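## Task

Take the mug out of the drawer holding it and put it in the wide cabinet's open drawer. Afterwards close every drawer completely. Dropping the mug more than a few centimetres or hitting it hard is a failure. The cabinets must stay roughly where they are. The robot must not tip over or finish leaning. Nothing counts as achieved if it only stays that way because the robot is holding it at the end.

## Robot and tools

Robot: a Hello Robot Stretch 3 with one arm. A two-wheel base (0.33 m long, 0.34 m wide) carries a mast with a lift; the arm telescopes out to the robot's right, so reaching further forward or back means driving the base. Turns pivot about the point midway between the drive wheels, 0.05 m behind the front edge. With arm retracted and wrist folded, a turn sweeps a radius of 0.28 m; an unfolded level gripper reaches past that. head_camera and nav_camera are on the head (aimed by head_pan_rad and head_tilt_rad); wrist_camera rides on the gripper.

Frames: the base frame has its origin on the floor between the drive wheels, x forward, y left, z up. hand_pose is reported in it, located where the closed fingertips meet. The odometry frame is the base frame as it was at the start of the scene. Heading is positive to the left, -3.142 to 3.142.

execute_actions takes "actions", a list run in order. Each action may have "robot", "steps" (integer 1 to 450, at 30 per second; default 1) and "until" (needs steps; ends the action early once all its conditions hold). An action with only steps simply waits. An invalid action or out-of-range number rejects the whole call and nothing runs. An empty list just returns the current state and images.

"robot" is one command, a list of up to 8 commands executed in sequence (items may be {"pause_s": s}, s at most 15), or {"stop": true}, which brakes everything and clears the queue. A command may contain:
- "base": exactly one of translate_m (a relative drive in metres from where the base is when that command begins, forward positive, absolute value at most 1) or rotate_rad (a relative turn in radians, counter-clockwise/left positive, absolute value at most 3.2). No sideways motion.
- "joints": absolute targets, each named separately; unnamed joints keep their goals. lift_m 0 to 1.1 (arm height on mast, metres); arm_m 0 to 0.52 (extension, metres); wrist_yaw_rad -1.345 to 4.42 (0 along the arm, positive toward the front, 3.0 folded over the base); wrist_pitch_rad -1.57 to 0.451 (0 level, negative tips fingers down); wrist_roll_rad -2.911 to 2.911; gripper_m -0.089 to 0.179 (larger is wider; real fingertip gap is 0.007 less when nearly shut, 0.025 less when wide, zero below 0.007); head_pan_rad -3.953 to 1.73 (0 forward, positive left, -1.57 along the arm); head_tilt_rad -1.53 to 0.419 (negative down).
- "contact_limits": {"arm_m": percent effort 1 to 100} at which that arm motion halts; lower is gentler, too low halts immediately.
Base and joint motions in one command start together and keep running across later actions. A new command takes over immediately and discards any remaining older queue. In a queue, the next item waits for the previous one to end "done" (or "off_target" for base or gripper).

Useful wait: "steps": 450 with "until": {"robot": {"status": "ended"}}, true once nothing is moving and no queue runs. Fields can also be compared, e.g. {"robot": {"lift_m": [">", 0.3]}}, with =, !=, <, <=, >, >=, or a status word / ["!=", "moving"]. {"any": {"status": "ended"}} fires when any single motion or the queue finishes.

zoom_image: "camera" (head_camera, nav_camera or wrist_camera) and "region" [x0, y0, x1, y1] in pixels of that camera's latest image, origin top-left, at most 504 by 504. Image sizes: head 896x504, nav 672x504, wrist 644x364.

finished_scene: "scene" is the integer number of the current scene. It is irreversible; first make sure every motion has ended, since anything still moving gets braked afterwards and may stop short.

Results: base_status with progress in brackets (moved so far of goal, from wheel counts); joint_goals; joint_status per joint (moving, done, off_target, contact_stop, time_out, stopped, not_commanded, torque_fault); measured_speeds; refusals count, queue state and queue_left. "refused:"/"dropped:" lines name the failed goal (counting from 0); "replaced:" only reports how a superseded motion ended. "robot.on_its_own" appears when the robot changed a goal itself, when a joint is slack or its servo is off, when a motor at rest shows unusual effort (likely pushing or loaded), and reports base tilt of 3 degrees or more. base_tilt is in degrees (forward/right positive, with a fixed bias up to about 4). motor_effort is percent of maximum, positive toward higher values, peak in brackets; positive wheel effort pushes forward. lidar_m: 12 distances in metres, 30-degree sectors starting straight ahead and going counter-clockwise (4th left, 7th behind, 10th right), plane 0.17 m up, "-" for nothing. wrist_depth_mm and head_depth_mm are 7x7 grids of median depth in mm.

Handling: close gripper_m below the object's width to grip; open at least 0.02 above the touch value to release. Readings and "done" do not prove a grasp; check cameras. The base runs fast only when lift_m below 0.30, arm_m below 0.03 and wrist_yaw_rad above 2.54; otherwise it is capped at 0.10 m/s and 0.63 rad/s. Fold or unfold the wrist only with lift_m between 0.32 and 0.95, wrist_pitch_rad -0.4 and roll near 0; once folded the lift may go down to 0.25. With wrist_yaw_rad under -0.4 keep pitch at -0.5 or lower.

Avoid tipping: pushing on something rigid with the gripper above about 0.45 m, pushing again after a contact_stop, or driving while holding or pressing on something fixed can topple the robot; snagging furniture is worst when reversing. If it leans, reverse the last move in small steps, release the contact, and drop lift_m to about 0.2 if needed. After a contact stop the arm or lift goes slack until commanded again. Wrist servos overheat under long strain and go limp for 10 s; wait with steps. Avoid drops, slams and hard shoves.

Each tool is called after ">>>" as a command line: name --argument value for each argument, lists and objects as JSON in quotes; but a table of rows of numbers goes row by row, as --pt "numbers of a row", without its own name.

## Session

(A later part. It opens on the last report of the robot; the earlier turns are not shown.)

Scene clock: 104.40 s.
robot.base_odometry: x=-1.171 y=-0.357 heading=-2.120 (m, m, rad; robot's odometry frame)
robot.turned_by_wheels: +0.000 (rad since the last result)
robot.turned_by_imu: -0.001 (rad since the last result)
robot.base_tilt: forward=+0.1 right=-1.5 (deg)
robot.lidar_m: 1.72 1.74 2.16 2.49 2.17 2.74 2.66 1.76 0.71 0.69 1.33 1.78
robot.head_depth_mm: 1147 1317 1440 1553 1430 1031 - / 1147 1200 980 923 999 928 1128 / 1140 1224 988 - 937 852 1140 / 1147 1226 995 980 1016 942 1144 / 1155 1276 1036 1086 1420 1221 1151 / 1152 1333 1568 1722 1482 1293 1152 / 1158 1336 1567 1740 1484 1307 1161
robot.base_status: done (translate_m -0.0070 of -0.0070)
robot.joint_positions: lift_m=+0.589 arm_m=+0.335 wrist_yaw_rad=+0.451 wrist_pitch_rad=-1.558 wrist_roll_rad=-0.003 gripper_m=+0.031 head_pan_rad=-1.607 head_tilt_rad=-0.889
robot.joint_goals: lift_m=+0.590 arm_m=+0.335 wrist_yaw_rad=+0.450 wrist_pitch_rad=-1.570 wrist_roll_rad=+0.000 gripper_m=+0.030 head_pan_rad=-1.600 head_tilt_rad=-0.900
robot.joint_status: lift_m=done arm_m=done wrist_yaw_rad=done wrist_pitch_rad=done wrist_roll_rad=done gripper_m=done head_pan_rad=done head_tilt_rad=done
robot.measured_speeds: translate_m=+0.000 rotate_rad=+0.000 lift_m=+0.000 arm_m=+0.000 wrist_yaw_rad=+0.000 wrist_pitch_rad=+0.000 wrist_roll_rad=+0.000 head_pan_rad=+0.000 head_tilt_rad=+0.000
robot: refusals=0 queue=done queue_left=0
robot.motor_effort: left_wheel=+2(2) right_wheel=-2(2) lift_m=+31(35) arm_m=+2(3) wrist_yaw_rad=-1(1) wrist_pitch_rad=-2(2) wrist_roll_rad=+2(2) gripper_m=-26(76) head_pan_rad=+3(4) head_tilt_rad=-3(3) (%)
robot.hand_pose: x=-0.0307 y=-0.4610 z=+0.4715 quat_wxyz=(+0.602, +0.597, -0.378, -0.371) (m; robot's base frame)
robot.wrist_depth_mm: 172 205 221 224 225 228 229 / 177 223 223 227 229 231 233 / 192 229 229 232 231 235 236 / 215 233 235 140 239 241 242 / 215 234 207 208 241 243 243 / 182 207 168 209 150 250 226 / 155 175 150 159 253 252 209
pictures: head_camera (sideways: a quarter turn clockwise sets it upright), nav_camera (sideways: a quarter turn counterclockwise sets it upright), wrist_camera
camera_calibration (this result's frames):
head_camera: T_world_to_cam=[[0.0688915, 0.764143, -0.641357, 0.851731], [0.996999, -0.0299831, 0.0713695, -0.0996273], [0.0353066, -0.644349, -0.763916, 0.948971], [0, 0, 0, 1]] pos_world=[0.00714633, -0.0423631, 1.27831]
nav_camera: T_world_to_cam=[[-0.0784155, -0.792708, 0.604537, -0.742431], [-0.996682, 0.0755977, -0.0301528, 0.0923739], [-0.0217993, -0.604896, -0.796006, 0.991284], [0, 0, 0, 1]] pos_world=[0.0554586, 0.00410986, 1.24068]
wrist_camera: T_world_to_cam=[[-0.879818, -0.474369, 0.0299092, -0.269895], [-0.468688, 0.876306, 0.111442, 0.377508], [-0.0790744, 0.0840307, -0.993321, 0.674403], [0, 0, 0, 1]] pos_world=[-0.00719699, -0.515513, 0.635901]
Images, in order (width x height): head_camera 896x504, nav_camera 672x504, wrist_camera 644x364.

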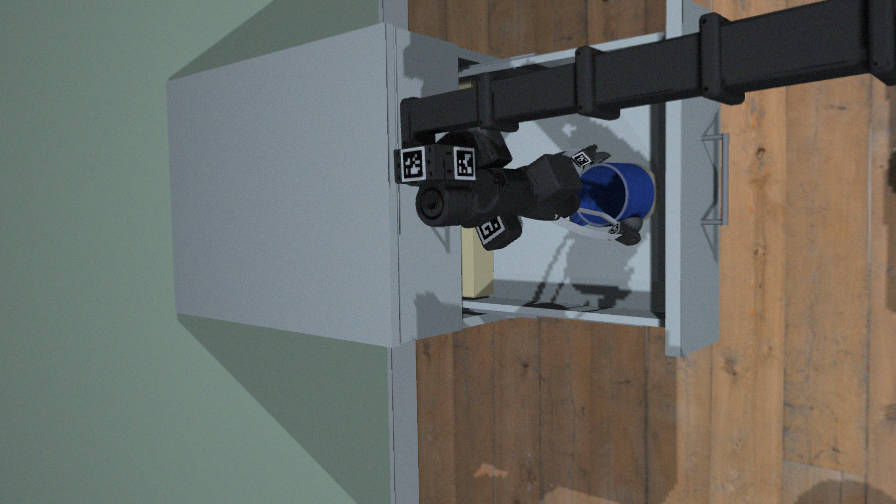

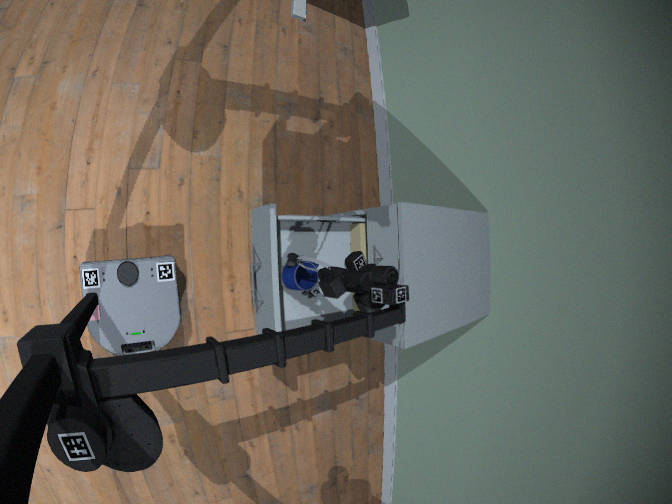

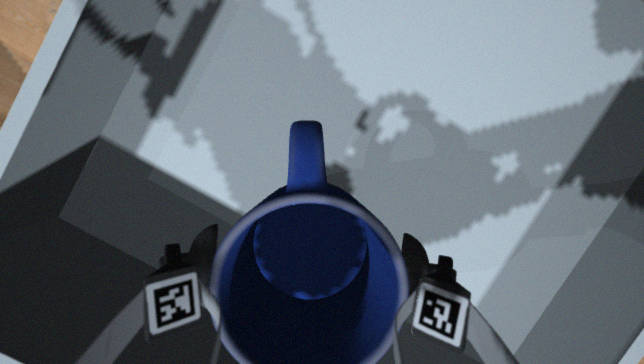

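>>> execute_actions --actions '[{"robot":{"joints":{"lift_m":0.705}},"steps":250,"until":{"robot":{"lift_m":[">",0.695]}}},{"robot":{"joints":{"arm_m":0.04,"wrist_yaw_rad":1.9}},"steps":100,"until":{"robot":{"wrist_yaw_rad":[">",1.6]}}},{"robot":{"joints":{"wrist_pitch_rad":-0.1}},"steps":200,"until":{"robot":{"arm_m":["<",0.05],"wrist_pitch_rad":[">",-0.4]}}},{"robot":{"joints":{"lift_m":0.258,"head_tilt_rad":-1.15}},"steps":250,"until":{"robot":{"status":"ended"}}}]'

Scene clock: 123.03 s.
robot.base_odometry: x=-1.171 y=-0.357 heading=-2.120 (m, m, rad; robot's odometry frame)
robot.turned_by_wheels: +0.000 (rad since the last result)
robot.turned_by_imu: -0.003 (rad since the last result)
robot.base_tilt: forward=+0.2 right=-1.6 (deg)
robot.lidar_m: 1.72 1.74 2.16 2.49 2.17 2.74 2.66 1.75 0.71 0.69 1.33 1.78
robot.head_depth_mm: 1226 879 1502 1355 1267 1189 - / 946 871 1037 970 1277 - - / 955 879 1050 978 1295 - - / 966 884 1056 986 1300 1183 1113 / 991 894 1087 1005 1295 1196 1122 / 1320 1604 1595 1441 1312 1209 1128 / 1321 1604 1606 1455 1326 1224 1130
robot.base_status: done (translate_m -0.0070 of -0.0070)
robot.joint_positions: lift_m=+0.258 arm_m=+0.040 wrist_yaw_rad=+1.898 wrist_pitch_rad=-0.153 wrist_roll_rad=-0.002 gripper_m=+0.041 head_pan_rad=-1.607 head_tilt_rad=-1.136
robot.joint_goals: lift_m=+0.258 arm_m=+0.040 wrist_yaw_rad=+1.900 wrist_pitch_rad=-0.100 wrist_roll_rad=+0.000 gripper_m=+0.040 head_pan_rad=-1.600 head_tilt_rad=-1.150
robot.joint_status: lift_m=done arm_m=done wrist_yaw_rad=done wrist_pitch_rad=off_target wrist_roll_rad=done gripper_m=done head_pan_rad=done head_tilt_rad=done
robot.measured_speeds: translate_m=+0.000 rotate_rad=+0.000 lift_m=+0.000 arm_m=+0.000 wrist_yaw_rad=+0.000 wrist_pitch_rad=+0.000 wrist_roll_rad=+0.000 head_pan_rad=+0.000 head_tilt_rad=+0.000
robot: refusals=0 queue=done queue_left=0
robot.on_its_own: gripper_m is held at +0.040, not at your +0.030, by its stall guard, which is not easing now
robot.motor_effort: left_wheel=+2(2) right_wheel=-1(1) lift_m=+13(33) arm_m=-2(2) wrist_yaw_rad=+2(2) wrist_pitch_rad=+16(17) wrist_roll_rad=+1(2) gripper_m=-22(27) head_pan_rad=+2(3) head_tilt_rad=-4(17) (%)
robot.hand_pose: x=+0.2150 y=-0.1049 z=+0.3344 quat_wxyz=(+0.455, +0.604, -0.366, +0.542) (m; robot's base frame)
robot.wrist_depth_mm: - - - - - - - / - - - - - - - / - - - - - - - / - - - - - - - / 911 937 175 180 - - - / 684 707 179 208 150 755 764 / 547 531 192 193 530 596 605
pictures: head_camera (sideways: a quarter turn clockwise sets it upright), nav_camera (sideways: a quarter turn counterclockwise sets it upright), wrist_camera
camera_calibration (this result's frames):
head_camera: T_world_to_cam=[[0.0736604, 0.89739, -0.435047, 0.582936], [0.99637, -0.047555, 0.0706078, -0.098609], [0.0426741, -0.438668, -0.897635, 1.12275], [0, 0, 0, 1]] pos_world=[0.00739952, -0.0352964, 1.26838]
nav_camera: T_world_to_cam=[[-0.0828316, -0.916104, 0.392291, -0.465923], [-0.996462, 0.0817422, -0.0195116, 0.0785108], [-0.0141921, -0.39252, -0.919634, 1.15191], [0, 0, 0, 1]] pos_world=[0.0559881, 0.0188967, 1.24365]
wrist_camera: T_world_to_cam=[[0.300724, -0.952544, 0.0471735, -0.190444], [-0.245876, -0.125226, -0.961178, 0.401611], [0.921472, 0.27745, -0.271866, 0.0916266], [0, 0, 0, 1]] pos_world=[0.0715861, -0.156536, 0.419914]
Images, in order (width x height): head_camera 896x504, nav_camera 672x504, wrist_camera 644x364.

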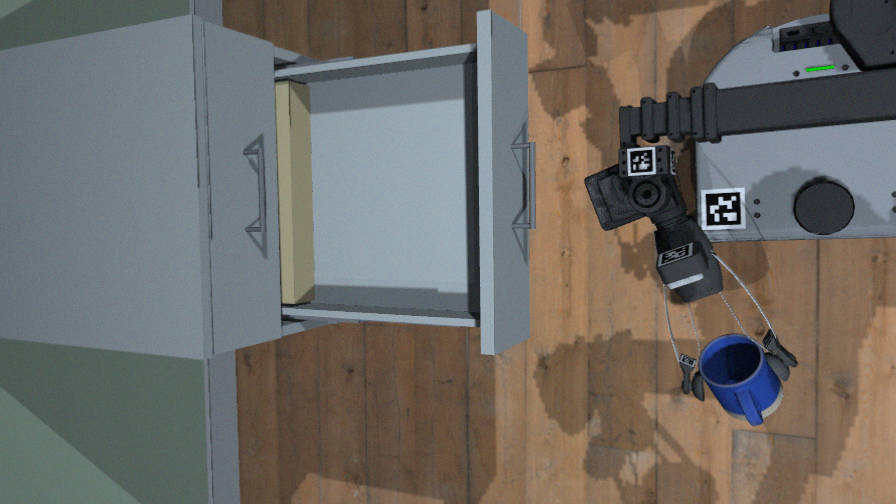

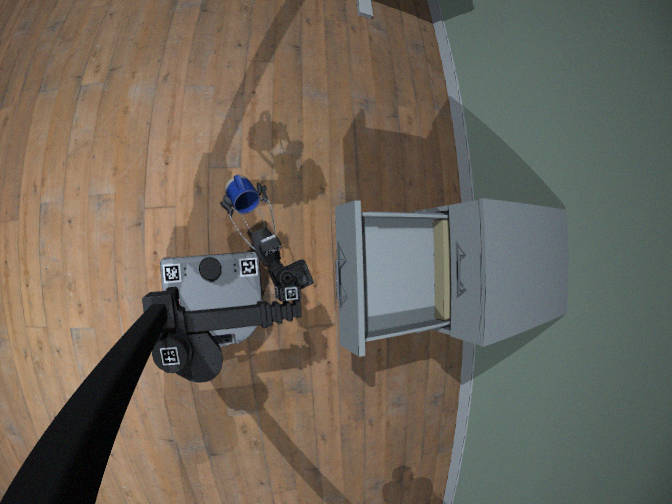

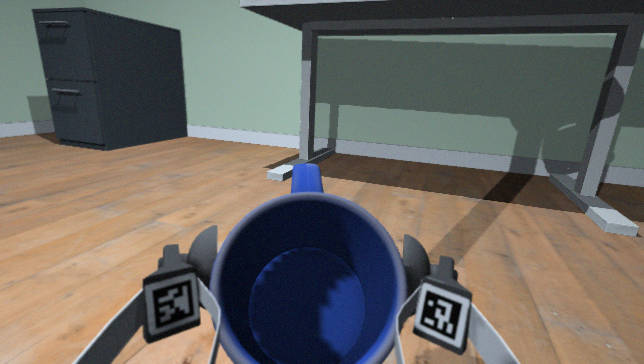

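>>> execute_actions --actions '[{"robot":{"joints":{"arm_m":0.11,"wrist_pitch_rad":-0.75,"gripper_m":0.039}},"steps":100,"until":{"robot":{"status":"ended"}}}]'

Scene clock: 128.50 s.
robot.base_odometry: x=-1.171 y=-0.357 heading=-2.120 (m, m, rad; robot's odometry frame)
robot.turned_by_wheels: +0.000 (rad since the last result)
robot.turned_by_imu: -0.001 (rad since the last result)
robot.base_tilt: forward=+0.1 right=-1.5 (deg)
robot.lidar_m: 1.72 1.73 2.16 2.49 2.17 2.74 2.66 1.75 0.71 0.69 0.20 1.78
robot.head_depth_mm: 1225 885 1512 1358 1269 1195 - / 947 872 1044 973 1292 - - / 954 880 1050 973 1249 1222 - / 968 888 1055 980 1301 1188 1115 / 994 898 1089 999 1294 1184 1123 / 1322 1594 1603 1444 1323 1218 1124 / 1315 1603 1608 1452 1335 1223 1137
robot.base_status: done (translate_m -0.0070 of -0.0070)
robot.joint_positions: lift_m=+0.258 arm_m=+0.110 wrist_yaw_rad=+1.898 wrist_pitch_rad=-0.775 wrist_roll_rad=-0.002 gripper_m=+0.040 head_pan_rad=-1.607 head_tilt_rad=-1.136
robot.joint_goals: lift_m=+0.258 arm_m=+0.110 wrist_yaw_rad=+1.900 wrist_pitch_rad=-0.750 wrist_roll_rad=+0.000 gripper_m=+0.039 head_pan_rad=-1.600 head_tilt_rad=-1.150
robot.joint_status: lift_m=done arm_m=done wrist_yaw_rad=done wrist_pitch_rad=done wrist_roll_rad=done gripper_m=done head_pan_rad=done head_tilt_rad=done
robot.measured_speeds: translate_m=+0.000 rotate_rad=+0.000 lift_m=+0.000 arm_m=+0.000 wrist_yaw_rad=+0.000 wrist_pitch_rad=+0.000 wrist_roll_rad=+0.000 head_pan_rad=+0.000 head_tilt_rad=+0.000
robot: refusals=0 queue=done queue_left=0
robot.motor_effort: left_wheel=+3(3) right_wheel=-2(2) lift_m=+14(13) arm_m=+2(3) wrist_yaw_rad=+2(2) wrist_pitch_rad=+8(15) wrist_roll_rad=+1(1) gripper_m=-23(31) head_pan_rad=+2(3) head_tilt_rad=-4(4) (%)
robot.hand_pose: x=+0.1360 y=-0.2015 z=+0.2006 quat_wxyz=(+0.599, +0.687, -0.163, +0.377) (m; robot's base frame)
robot.wrist_depth_mm: 663 690 704 722 742 757 788 / 553 573 583 595 600 631 629 / 487 498 501 505 527 533 559 / 430 440 439 441 461 462 477 / 382 385 174 182 400 409 418 / 347 353 181 207 149 368 373 / 316 312 192 194 318 335 340
pictures: head_camera (sideways: a quarter turn clockwise sets it upright), nav_camera (sideways: a quarter turn counterclockwise sets it upright), wrist_camera
camera_calibration (this result's frames):
head_camera: T_world_to_cam=[[0.0736603, 0.897394, -0.435038, 0.582924], [0.99637, -0.0475553, 0.0706077, -0.0986088], [0.0426746, -0.438659, -0.89764, 1.12275], [0, 0, 0, 1]] pos_world=[0.00739954, -0.0352961, 1.26838]
nav_camera: T_world_to_cam=[[-0.0828314, -0.916108, 0.392282, -0.465911], [-0.996463, 0.0817421, -0.0195111, 0.0785102], [-0.0141917, -0.39251, -0.919638, 1.15192], [0, 0, 0, 1]] pos_world=[0.0559881, 0.0188973, 1.24365]
wrist_camera: T_world_to_cam=[[0.330185, -0.942528, 0.0511707, -0.255105], [-0.728152, -0.288832, -0.621587, 0.206024], [0.600643, 0.167979, -0.781672, 0.278671], [0, 0, 0, 1]] pos_world=[0.066867, -0.227748, 0.358945]
Images, in order (width x height): head_camera 896x504, nav_camera 672x504, wrist_camera 644x364.

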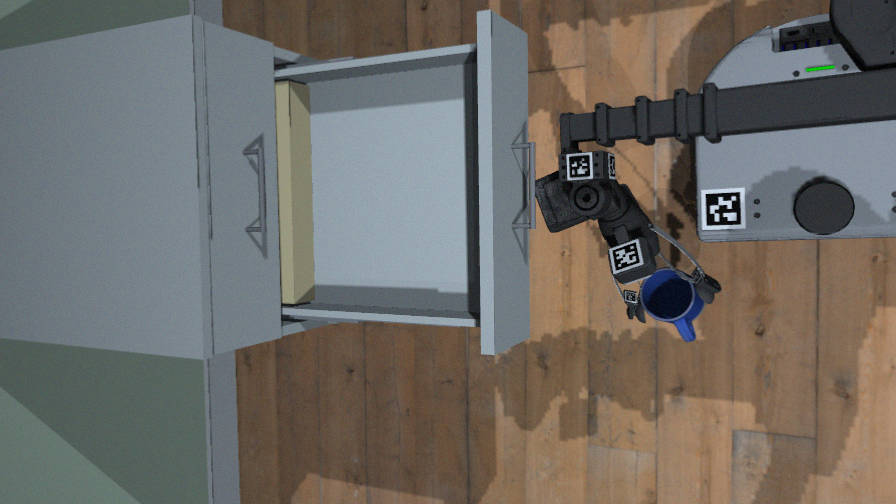

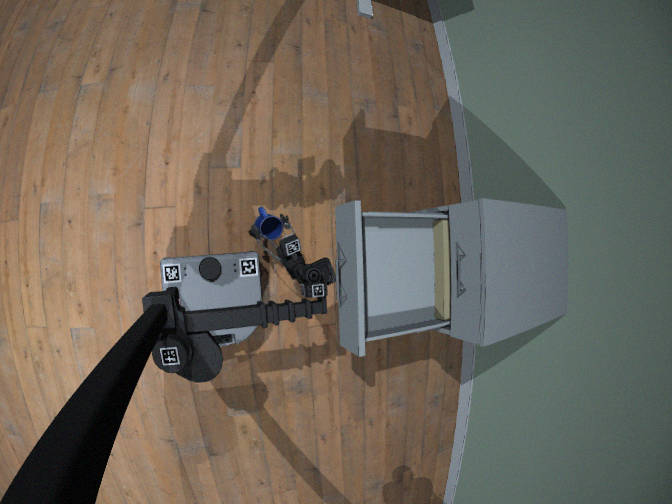

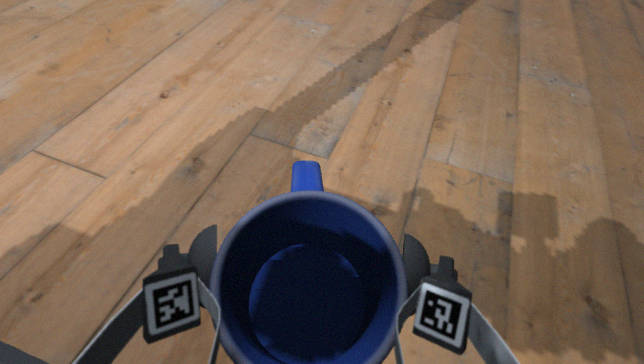

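>>> execute_actions --actions '[{"robot":{"joints":{"arm_m":0.135},"contact_limits":{"arm_m":22}},"steps":100,"until":{"robot":{"status":"ended"}}},{"robot":{"joints":{"arm_m":0.43},"contact_limits":{"arm_m":22}},"steps":200,"until":{"robot":{"status":"ended"}}}]'

Scene clock: 143.13 s.
robot.base_odometry: x=-1.171 y=-0.357 heading=-2.120 (m, m, rad; robot's odometry frame)
robot.turned_by_wheels: +0.000 (rad since the last result)
robot.turned_by_imu: -0.001 (rad since the last result)
robot.base_tilt: forward=+0.1 right=-1.6 (deg)
robot.lidar_m: 1.73 1.73 2.16 2.49 2.17 2.74 2.66 1.76 0.71 0.50 0.50 1.78
robot.head_depth_mm: 1225 882 1521 1395 1278 1189 - / 945 869 1065 1377 1287 - - / 955 878 1018 1379 1296 1220 - / 968 884 1047 1375 1302 1211 1120 / 989 891 1208 1416 1314 1203 1123 / 1318 1587 1601 1439 1319 1220 1130 / 1317 1598 1604 1458 1317 1224 1133
robot.base_status: done (translate_m -0.0070 of -0.0070)
robot.joint_positions: lift_m=+0.258 arm_m=+0.430 wrist_yaw_rad=+1.897 wrist_pitch_rad=-0.776 wrist_roll_rad=-0.002 gripper_m=+0.040 head_pan_rad=-1.607 head_tilt_rad=-1.136
robot.joint_goals: lift_m=+0.258 arm_m=+0.430 wrist_yaw_rad=+1.900 wrist_pitch_rad=-0.750 wrist_roll_rad=+0.000 gripper_m=+0.039 head_pan_rad=-1.600 head_tilt_rad=-1.150
robot.joint_status: lift_m=done arm_m=done wrist_yaw_rad=done wrist_pitch_rad=done wrist_roll_rad=done gripper_m=done head_pan_rad=done head_tilt_rad=done
robot.measured_speeds: translate_m=+0.000 rotate_rad=+0.000 lift_m=+0.000 arm_m=+0.000 wrist_yaw_rad=+0.000 wrist_pitch_rad=+0.000 wrist_roll_rad=+0.000 head_pan_rad=+0.000 head_tilt_rad=+0.000
robot: refusals=0 queue=done queue_left=0
robot.motor_effort: left_wheel=+1(2) right_wheel=-1(2) lift_m=+14(15) arm_m=+2(6) wrist_yaw_rad=+2(4) wrist_pitch_rad=+8(8) wrist_roll_rad=+1(1) gripper_m=-23(24) head_pan_rad=+3(2) head_tilt_rad=-4(4) (%)
robot.contact_limits: arm_m 22 (drawing in: default 21, maximum 34; extending or still: default 28, maximum 46)
robot.hand_pose: x=+0.1359 y=-0.5217 z=+0.2005 quat_wxyz=(+0.599, +0.687, -0.163, +0.376) (m; robot's base frame)
robot.wrist_depth_mm: 660 684 687 704 714 775 787 / 555 566 581 599 618 632 636 / 486 492 500 514 516 530 542 / 431 435 439 446 451 460 471 / 382 388 175 184 405 415 417 / 350 353 180 206 148 370 378 / 316 316 191 193 316 336 337
pictures: head_camera (sideways: a quarter turn clockwise sets it upright), nav_camera (sideways: a quarter turn counterclockwise sets it upright), wrist_camera
camera_calibration (this result's frames):
head_camera: T_world_to_cam=[[0.0736692, 0.897646, -0.434516, 0.582245], [0.996368, -0.0475961, 0.0706008, -0.0985998], [0.0426933, -0.438139, -0.897893, 1.12308], [0, 0, 0, 1]] pos_world=[0.00740024, -0.0352767, 1.26836]
nav_camera: T_world_to_cam=[[-0.0828395, -0.916335, 0.39175, -0.465217], [-0.996462, 0.0817533, -0.0194844, 0.0784755], [-0.0141725, -0.391978, -0.919866, 1.15221], [0, 0, 0, 1]] pos_world=[0.0559893, 0.0189311, 1.24366]
wrist_camera: T_world_to_cam=[[0.328749, -0.943032, 0.0511333, -0.557016], [-0.729005, -0.287812, -0.621061, 0.113952], [0.600397, 0.166896, -0.782093, 0.331956], [0, 0, 0, 1]] pos_world=[0.0668845, -0.547889, 0.358874]
Images, in order (width x height): head_camera 896x504, nav_camera 672x504, wrist_camera 644x364.

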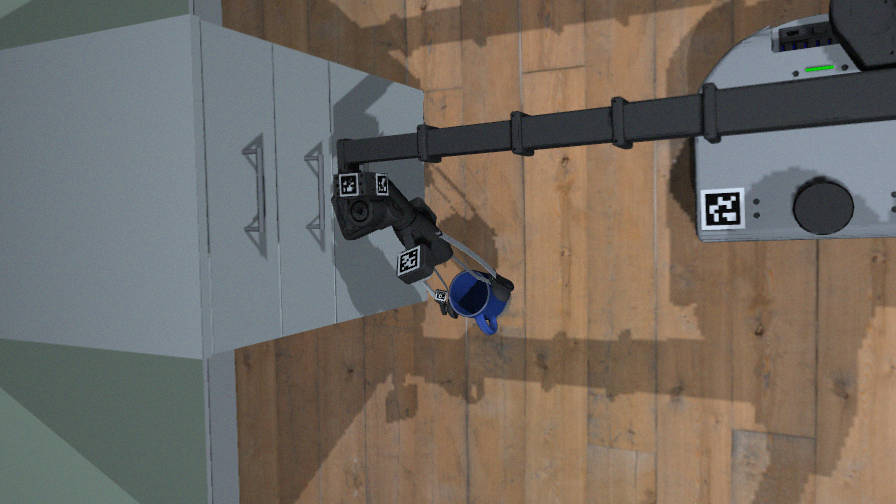

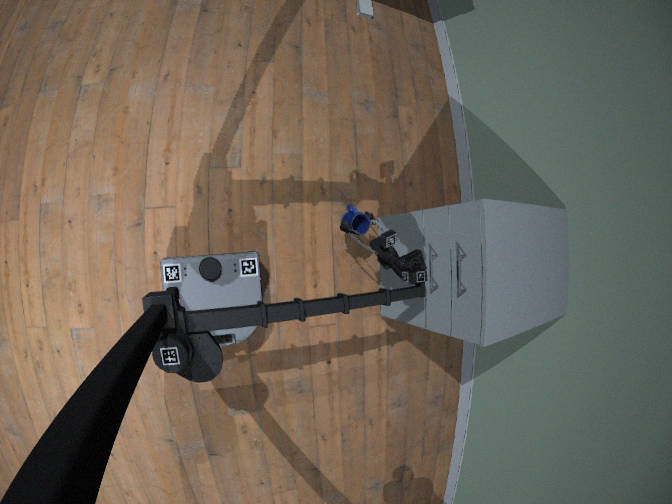

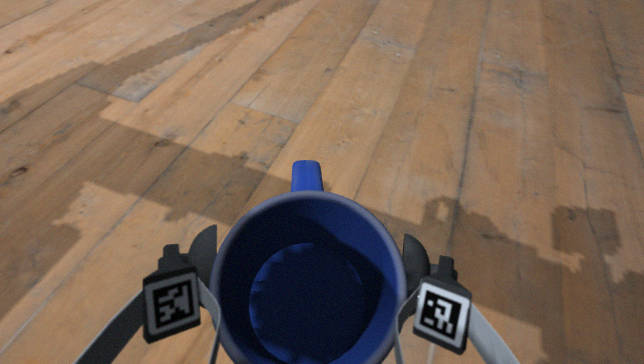

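The drawer seems to have self-closed. Let me zoom.

>>> zoom_image --camera "head_camera" --region '[190, 240, 400, 370]'

>>> zoom_image --camera "head_camera" --region '[190, 0, 440, 140]'

Region (190, 240, 400, 370) of head_camera's 896x504 image, scaled by 2.400, with more detail than that image has; it fills the top 312 rows of this view, and the rest is white.

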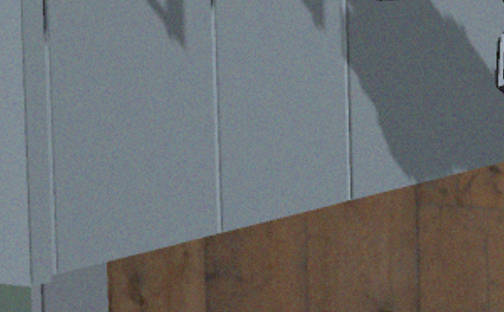

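Region (190, 0, 440, 140) of head_camera's 896x504 image, scaled by 2.016, with more detail than that image has; it fills the top 282 rows of this view, and the rest is white.

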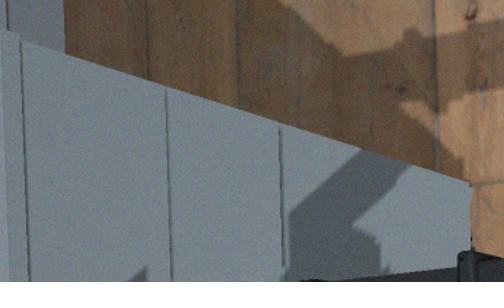

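>>> execute_actions --actions '[{"robot":{"joints":{"arm_m":0.0,"lift_m":0.292,"wrist_pitch_rad":-0.6,"head_pan_rad":-0.2,"head_tilt_rad":-0.5}},"steps":100,"until":{"robot":{"arm_m":["<",0.3]}}},{"robot":{"base":{"rotate_rad":2.27},"joints":{"wrist_pitch_rad":-0.42}},"steps":100,"until":{"robot":{"arm_m":["<",0.15]}}},{"robot":{"joints":{"wrist_yaw_rad":2.62}},"steps":200,"until":{"robot":{"status":"ended"}}}]'

Scene clock: 167.77 s.
robot.base_odometry: x=-1.171 y=-0.357 heading=+0.150 (m, m, rad; robot's odometry frame)
robot.turned_by_wheels: +2.270 (rad since the last result)
robot.turned_by_imu: +2.291 (rad since the last result)
robot.base_tilt: forward=+0.1 right=-1.6 (deg)
robot.lidar_m: 1.91 2.67 2.66 1.53 0.69 0.69 1.42 1.79 1.73 2.16 2.51 1.87
robot.head_depth_mm: 2180 2320 2466 2628 2025 1631 1351 / 2304 2108 2180 2383 2079 1627 1357 / 2380 2186 2252 2195 2083 1642 1368 / 2522 2303 2413 2318 2101 1655 1376 / 2678 2805 2648 2461 2103 1662 1378 / 2941 3105 3457 2735 2127 1664 1390 / 3007 3181 3301 2937 2137 1683 1383
robot.base_status: done (rotate_rad +2.2699 of +2.2700)
robot.joint_positions: lift_m=+0.291 arm_m=+0.000 wrist_yaw_rad=+2.617 wrist_pitch_rad=-0.465 wrist_roll_rad=-0.002 gripper_m=+0.040 head_pan_rad=-0.207 head_tilt_rad=-0.507
robot.joint_goals: lift_m=+0.292 arm_m=+0.000 wrist_yaw_rad=+2.620 wrist_pitch_rad=-0.420 wrist_roll_rad=+0.000 gripper_m=+0.039 head_pan_rad=-0.200 head_tilt_rad=-0.500
robot.joint_status: lift_m=done arm_m=done wrist_yaw_rad=done wrist_pitch_rad=done wrist_roll_rad=done gripper_m=done head_pan_rad=done head_tilt_rad=done
robot.measured_speeds: translate_m=+0.000 rotate_rad=+0.000 lift_m=+0.000 arm_m=+0.000 wrist_yaw_rad=+0.000 wrist_pitch_rad=+0.000 wrist_roll_rad=+0.000 head_pan_rad=+0.000 head_tilt_rad=+0.000
robot: refusals=0 queue=done queue_left=0
robot.motor_effort: left_wheel=-1(6) right_wheel=+2(10) lift_m=+31(33) arm_m=-2(3) wrist_yaw_rad=+3(6) wrist_pitch_rad=+14(16) wrist_roll_rad=+1(1) gripper_m=-23(24) head_pan_rad=+3(35) head_tilt_rad=+3(25) (%)
robot.hand_pose: x=+0.0880 y=+0.0434 z=+0.2936 quat_wxyz=(+0.336, +0.706, -0.020, +0.623) (m; robot's base frame)
robot.wrist_depth_mm: - - - - - - - / - - - - - - - / 901 893 963 968 996 - - / 699 702 741 730 771 789 817 / 580 586 174 182 622 630 645 / 484 507 179 207 149 524 543 / - - 163 194 426 452 461
pictures: head_camera (sideways: a quarter turn clockwise sets it upright), nav_camera (sideways: a quarter turn counterclockwise sets it upright), wrist_camera
camera_calibration (this result's frames):
head_camera: T_world_to_cam=[[-0.452972, 0.137528, -0.880853, 1.1671], [0.173743, 0.982704, 0.0640844, -0.0851551], [0.874431, -0.124013, -0.469031, 0.560256], [0, 0, 0, 1]] pos_world=[0.0535508, -0.00734702, 1.29627]
nav_camera: T_world_to_cam=[[0.490897, -0.154174, 0.857467, -1.07556], [-0.230463, -0.972137, -0.0428522, 0.104252], [0.840183, -0.176578, -0.512751, 0.617589], [0, 0, 0, 1]] pos_world=[0.0331279, 0.0445767, 1.24339]
wrist_camera: T_world_to_cam=[[0.861307, -0.505466, 0.0515248, -0.0790048], [-0.24401, -0.500463, -0.83066, 0.327531], [0.445657, 0.702881, -0.554391, 0.262742], [0, 0, 0, 1]] pos_world=[0.0308753, -0.0606937, 0.4218]
Images, in order (width x height): head_camera 896x504, nav_camera 672x504, wrist_camera 644x364.

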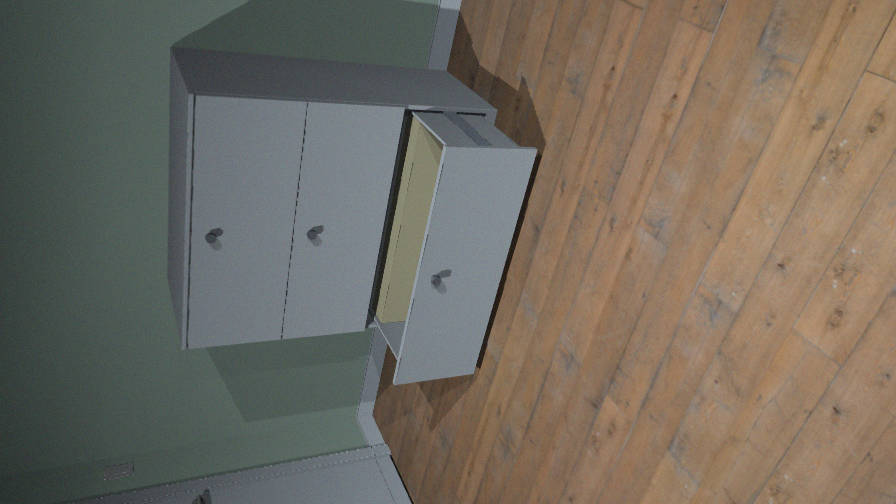

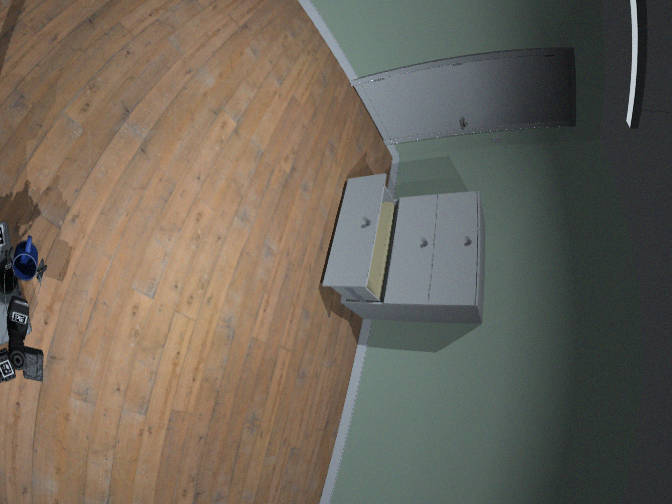

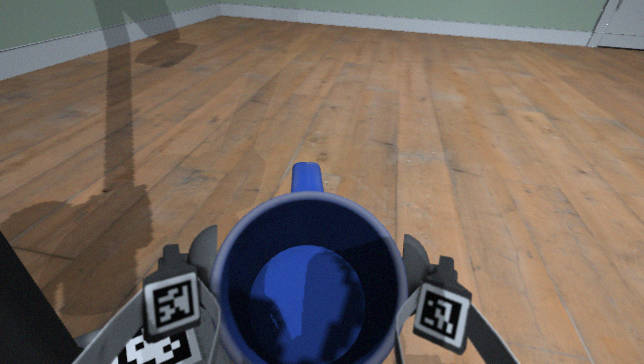

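>>> execute_actions --actions '[{"robot":{"base":{"translate_m":1.0},"joints":{"head_pan_rad":-1.5,"head_tilt_rad":-1.0}},"steps":200,"until":{"robot":{"translate_m":[">",0.78]}}},{"robot":{"base":{"translate_m":0.965}},"steps":250,"until":{"robot":{"base_status":["!=","moving"]}}},{"robot":{"base":{"rotate_rad":0.838}},"steps":250,"until":{"robot":{"base_status":["!=","moving"]}}},{"robot":{"joints":{"lift_m":0.56}},"steps":250,"until":{"robot":{"lift_m":[">",0.36]}}},{"robot":{"joints":{"wrist_yaw_rad":1.57}},"steps":250,"until":{"robot":{"status":"ended"}}}]'

Scene clock: 193.10 s.
robot.base_odometry: x=+0.563 y=-0.095 heading=+0.988 (m, m, rad; robot's odometry frame)
robot.turned_by_wheels: +0.838 (rad since the last result)
robot.turned_by_imu: +0.848 (rad since the last result)
robot.base_tilt: forward=+0.2 right=-1.6 (deg)
robot.lidar_m: 1.47 1.55 2.10 2.59 2.68 2.93 2.60 0.57 0.40 0.38 0.40 0.53
robot.head_depth_mm: 637 744 899 1150 1290 1106 - / 641 753 908 1163 1304 1060 - / 647 759 912 1179 1297 1096 - / 649 763 922 1183 1308 1202 1097 / 655 771 937 1196 1319 1219 1111 / 662 776 945 1222 1331 1175 719 / 666 784 953 1216 1145 1226 1119
robot.base_status: done (rotate_rad +0.8379 of +0.8380)
robot.joint_positions: lift_m=+0.559 arm_m=+0.000 wrist_yaw_rad=+1.573 wrist_pitch_rad=-0.465 wrist_roll_rad=-0.002 gripper_m=+0.040 head_pan_rad=-1.493 head_tilt_rad=-0.988
robot.joint_goals: lift_m=+0.560 arm_m=+0.000 wrist_yaw_rad=+1.570 wrist_pitch_rad=-0.420 wrist_roll_rad=+0.000 gripper_m=+0.039 head_pan_rad=-1.500 head_tilt_rad=-1.000
robot.joint_status: lift_m=done arm_m=done wrist_yaw_rad=done wrist_pitch_rad=done wrist_roll_rad=done gripper_m=done head_pan_rad=done head_tilt_rad=done
robot.measured_speeds: translate_m=+0.000 rotate_rad=+0.000 lift_m=+0.000 arm_m=+0.000 wrist_yaw_rad=+0.000 wrist_pitch_rad=+0.000 wrist_roll_rad=+0.000 head_pan_rad=+0.000 head_tilt_rad=+0.000
robot: refusals=0 queue=done queue_left=0
robot.motor_effort: left_wheel=-1(6) right_wheel=+2(8) lift_m=+32(33) arm_m=-2(3) wrist_yaw_rad=-2(7) wrist_pitch_rad=+14(14) wrist_roll_rad=+1(1) gripper_m=-23(23) head_pan_rad=-1(37) head_tilt_rad=-3(23) (%)
robot.hand_pose: x=+0.1968 y=-0.1451 z=+0.5616 quat_wxyz=(+0.602, +0.602, -0.370, +0.372) (m; robot's base frame)
robot.wrist_depth_mm: - - - - - - - / - - - - - - - / - - - - - - - / - - - - - - - / 929 979 172 180 991 554 - / 802 818 180 206 149 493 593 / 706 683 193 194 543 374 620
pictures: head_camera (sideways: a quarter turn clockwise sets it upright), nav_camera (sideways: a quarter turn counterclockwise sets it upright), wrist_camera
camera_calibration (this result's frames):
head_camera: T_world_to_cam=[[-0.0224167, 0.826326, -0.562745, 0.749867], [0.994555, 0.0757317, 0.0715856, -0.0998846], [0.101771, -0.558076, -0.823525, 1.02607], [0, 0, 0, 1]] pos_world=[0.0117265, -0.0394459, 1.27413]
nav_camera: T_world_to_cam=[[0.0158873, -0.852026, 0.523258, -0.637117], [-0.999059, -0.0346434, -0.0260766, 0.087078], [0.0403454, -0.522351, -0.851775, 1.0634], [0, 0, 0, 1]] pos_world=[0.0542147, 0.0156473, 1.24143]
wrist_camera: T_world_to_cam=[[-0.00432591, -0.998662, 0.0515237, -0.183038], [-0.555307, -0.0404507, -0.830661, 0.610386], [0.831634, -0.0322049, -0.554389, 0.312668], [0, 0, 0, 1]] pos_world=[0.0781343, -0.148033, 0.689795]
Images, in order (width x height): head_camera 896x504, nav_camera 672x504, wrist_camera 644x364.

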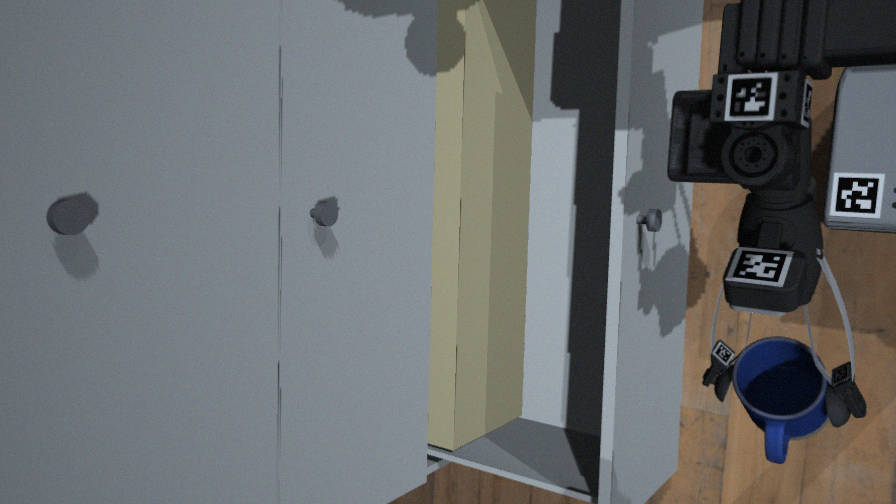

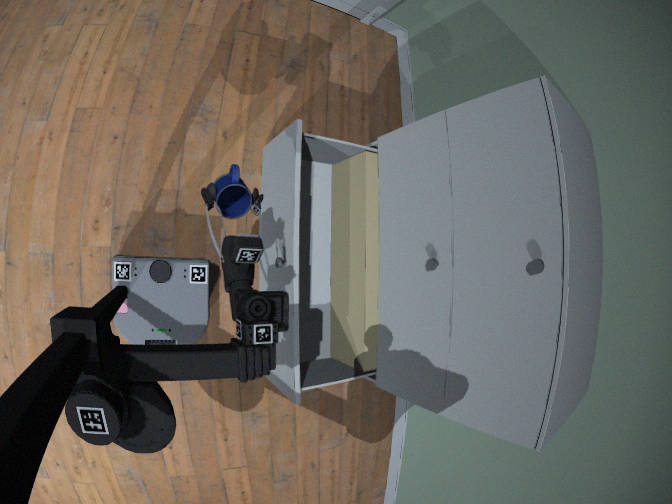

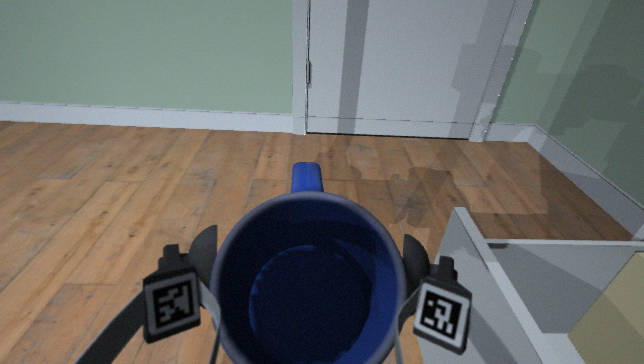

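>>> execute_actions --actions '[{"robot":{"joints":{"arm_m":0.38,"wrist_pitch_rad":-0.7}},"steps":30},{"robot":{"joints":{"wrist_pitch_rad":-0.98}},"steps":200,"until":{"robot":{"arm_m":[">",0.37]}}},{"robot":{"joints":{"lift_m":0.30,"head_tilt_rad":-1.1}},"steps":250,"until":{"robot":{"status":"ended"}}}]'

Scene clock: 206.67 s.
robot.base_odometry: x=+0.563 y=-0.095 heading=+0.988 (m, m, rad; robot's odometry frame)
robot.turned_by_wheels: +0.000 (rad since the last result)
robot.turned_by_imu: -0.002 (rad since the last result)
robot.base_tilt: forward=+0.1 right=-1.6 (deg)
robot.lidar_m: 1.47 1.56 2.11 2.59 2.68 2.93 2.60 0.56 0.40 0.38 0.40 0.53
robot.head_depth_mm: 678 808 1006 1293 1163 1188 1120 / 681 815 1015 1314 1231 1210 - / 686 822 1025 1283 1137 1224 - / 692 827 1030 1233 1146 1214 1121 / 695 835 1038 1338 1184 1221 1123 / 700 842 1058 1350 1209 1226 1130 / 706 848 1058 1276 1218 1232 1131
robot.base_status: done (rotate_rad +0.8379 of +0.8380)
robot.joint_positions: lift_m=+0.300 arm_m=+0.380 wrist_yaw_rad=+1.571 wrist_pitch_rad=-0.996 wrist_roll_rad=-0.002 gripper_m=+0.040 head_pan_rad=-1.493 head_tilt_rad=-1.086
robot.joint_goals: lift_m=+0.300 arm_m=+0.380 wrist_yaw_rad=+1.570 wrist_pitch_rad=-0.980 wrist_roll_rad=+0.000 gripper_m=+0.039 head_pan_rad=-1.500 head_tilt_rad=-1.100
robot.joint_status: lift_m=done arm_m=done wrist_yaw_rad=done wrist_pitch_rad=done wrist_roll_rad=done gripper_m=done head_pan_rad=done head_tilt_rad=done
robot.measured_speeds: translate_m=+0.000 rotate_rad=+0.000 lift_m=+0.000 arm_m=+0.000 wrist_yaw_rad=+0.000 wrist_pitch_rad=+0.000 wrist_roll_rad=+0.000 head_pan_rad=+0.000 head_tilt_rad=+0.000
robot: refusals=0 queue=done queue_left=0
robot.motor_effort: left_wheel=-1(1) right_wheel=+2(2) lift_m=+14(31) arm_m=+2(4) wrist_yaw_rad=+0(3) wrist_pitch_rad=+5(16) wrist_roll_rad=+1(1) gripper_m=-24(23) head_pan_rad=-2(1) head_tilt_rad=-3(12) (%)
robot.hand_pose: x=+0.0976 y=-0.5249 z=+0.2110 quat_wxyz=(+0.679, +0.678, -0.199, +0.201) (m; robot's base frame)
robot.wrist_depth_mm: 164 235 433 451 441 287 196 / 165 233 396 407 407 285 195 / 165 237 366 372 376 284 192 / 167 235 341 339 353 282 192 / 166 239 180 187 325 282 193 / 166 206 179 206 148 282 193 / 163 240 192 194 278 265 191
pictures: head_camera (sideways: a quarter turn clockwise sets it upright), nav_camera (sideways: a quarter turn counterclockwise sets it upright), wrist_camera
camera_calibration (this result's frames):
head_camera: T_world_to_cam=[[-0.0263777, 0.877421, -0.478995, 0.640791], [0.995098, 0.0687343, 0.0711083, -0.0992574], [0.0953153, -0.474771, -0.874933, 1.09293], [0, 0, 0, 1]] pos_world=[0.0115007, -0.0365315, 1.27023]
nav_camera: T_world_to_cam=[[0.0195396, -0.899136, 0.437233, -0.525082], [-0.999241, -0.0322984, -0.021764, 0.0814615], [0.0336907, -0.436476, -0.899085, 1.12493], [0, 0, 0, 1]] pos_world=[0.0537601, 0.021513, 1.24276]
wrist_camera: T_world_to_cam=[[0.0203558, -0.998648, 0.0478353, -0.546348], [-0.899607, -0.0391707, -0.43494, 0.199509], [0.436226, -0.0341794, -0.899188, 0.298875], [0, 0, 0, 1]] pos_world=[0.0602245, -0.527579, 0.381654]
Images, in order (width x height): head_camera 896x504, nav_camera 672x504, wrist_camera 644x364.

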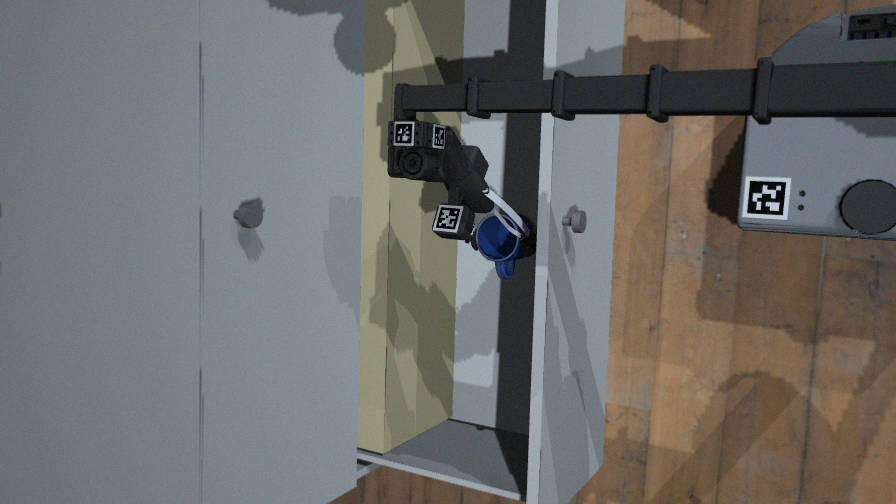

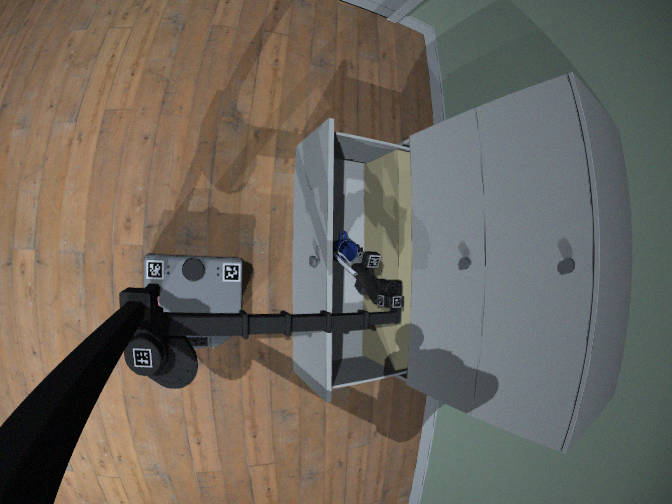

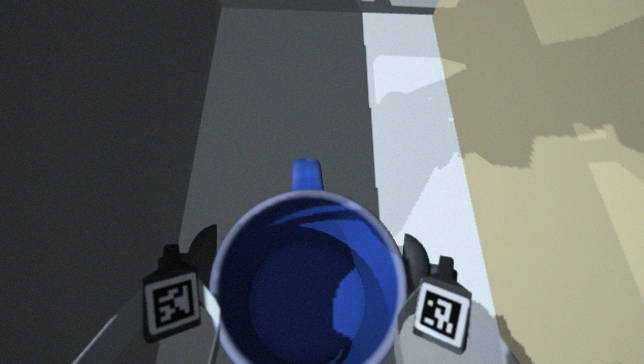

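>>> execute_actions --actions '[{"robot":{"joints":{"lift_m":0.221}},"steps":250,"until":{"robot":{"status":"ended"}}}]'

Scene clock: 211.60 s.
robot.base_odometry: x=+0.563 y=-0.095 heading=+0.988 (m, m, rad; robot's odometry frame)
robot.turned_by_wheels: +0.000 (rad since the last result)
robot.turned_by_imu: -0.001 (rad since the last result)
robot.base_tilt: forward=+0.1 right=-1.5 (deg)
robot.lidar_m: 1.47 1.56 2.11 2.58 2.68 2.93 2.60 0.57 0.40 0.39 0.40 0.53
robot.head_depth_mm: 678 807 1001 1287 1156 1197 1115 / 681 812 1011 1276 1200 1202 - / 685 819 1021 1228 1136 1217 - / 692 825 1035 1287 1152 1209 1118 / 695 834 1039 1341 1184 1218 1114 / 699 838 1051 1340 1206 1226 1128 / 705 844 1066 1283 1223 1234 1133
robot.base_status: done (rotate_rad +0.8379 of +0.8380)
robot.joint_positions: lift_m=+0.221 arm_m=+0.380 wrist_yaw_rad=+1.571 wrist_pitch_rad=-0.996 wrist_roll_rad=-0.002 gripper_m=+0.040 head_pan_rad=-1.493 head_tilt_rad=-1.086
robot.joint_goals: lift_m=+0.221 arm_m=+0.380 wrist_yaw_rad=+1.570 wrist_pitch_rad=-0.980 wrist_roll_rad=+0.000 gripper_m=+0.039 head_pan_rad=-1.500 head_tilt_rad=-1.100
robot.joint_status: lift_m=done arm_m=done wrist_yaw_rad=done wrist_pitch_rad=done wrist_roll_rad=done gripper_m=done head_pan_rad=done head_tilt_rad=done
robot.measured_speeds: translate_m=+0.000 rotate_rad=+0.000 lift_m=+0.000 arm_m=+0.000 wrist_yaw_rad=+0.000 wrist_pitch_rad=+0.000 wrist_roll_rad=+0.000 head_pan_rad=+0.000 head_tilt_rad=+0.000
robot: refusals=0 queue=done queue_left=0
robot.motor_effort: left_wheel=-1(1) right_wheel=+2(2) lift_m=+13(13) arm_m=+3(3) wrist_yaw_rad=-1(1) wrist_pitch_rad=+5(5) wrist_roll_rad=+1(1) gripper_m=-23(23) head_pan_rad=-1(2) head_tilt_rad=-3(4) (%)
robot.hand_pose: x=+0.0976 y=-0.5249 z=+0.1320 quat_wxyz=(+0.679, +0.678, -0.199, +0.201) (m; robot's base frame)
robot.wrist_depth_mm: 165 233 325 330 338 287 193 / 165 234 298 300 303 286 194 / 166 234 271 277 281 277 193 / 165 236 254 250 258 259 193 / 166 227 180 185 243 242 192 / 168 206 177 206 149 229 191 / 164 201 192 194 204 215 192
pictures: head_camera (sideways: a quarter turn clockwise sets it upright), nav_camera (sideways: a quarter turn counterclockwise sets it upright), wrist_camera
camera_calibration (this result's frames):
head_camera: T_world_to_cam=[[-0.0263787, 0.877433, -0.478973, 0.640762], [0.995098, 0.0687325, 0.0711081, -0.0992571], [0.0953136, -0.474749, -0.874945, 1.09294], [0, 0, 0, 1]] pos_world=[0.0115007, -0.0365307, 1.27023]
nav_camera: T_world_to_cam=[[0.0195404, -0.899147, 0.43721, -0.525054], [-0.999241, -0.0322979, -0.0217629, 0.0814601], [0.033689, -0.436453, -0.899096, 1.12494], [0, 0, 0, 1]] pos_world=[0.0537599, 0.0215144, 1.24276]
wrist_camera: T_world_to_cam=[[0.0203606, -0.998648, 0.0478332, -0.542569], [-0.899652, -0.0391706, -0.434847, 0.165114], [0.436133, -0.0341795, -0.899233, 0.227851], [0, 0, 0, 1]] pos_world=[0.0602186, -0.52758, 0.302644]
Images, in order (width x height): head_camera 896x504, nav_camera 672x504, wrist_camera 644x364.

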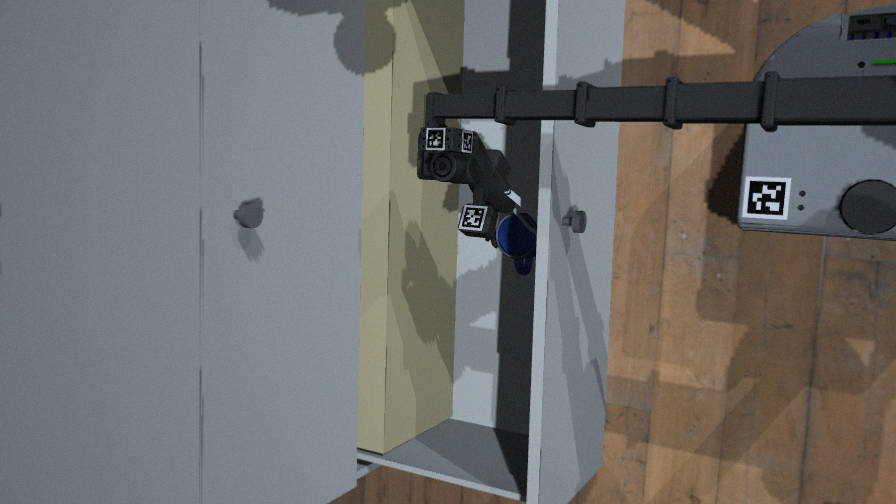

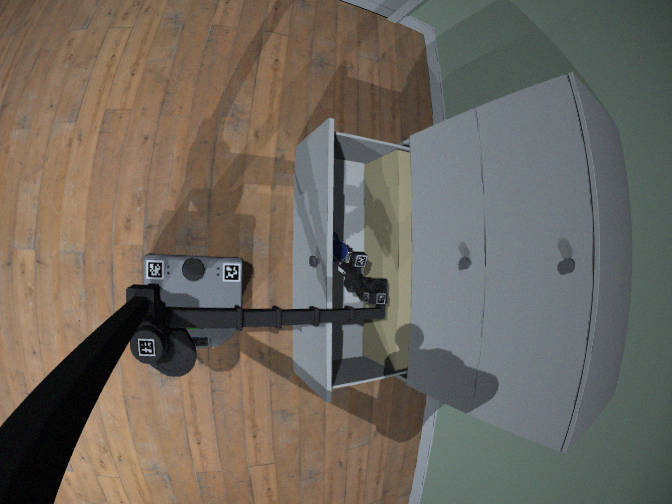

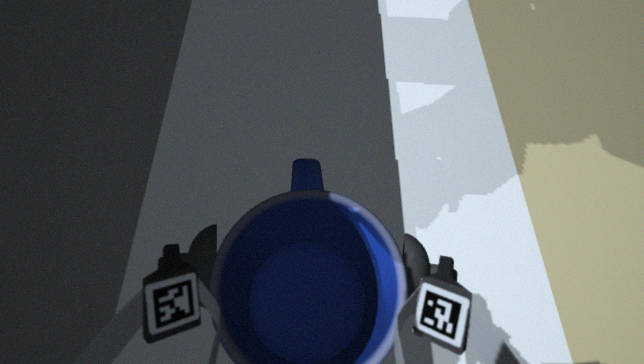

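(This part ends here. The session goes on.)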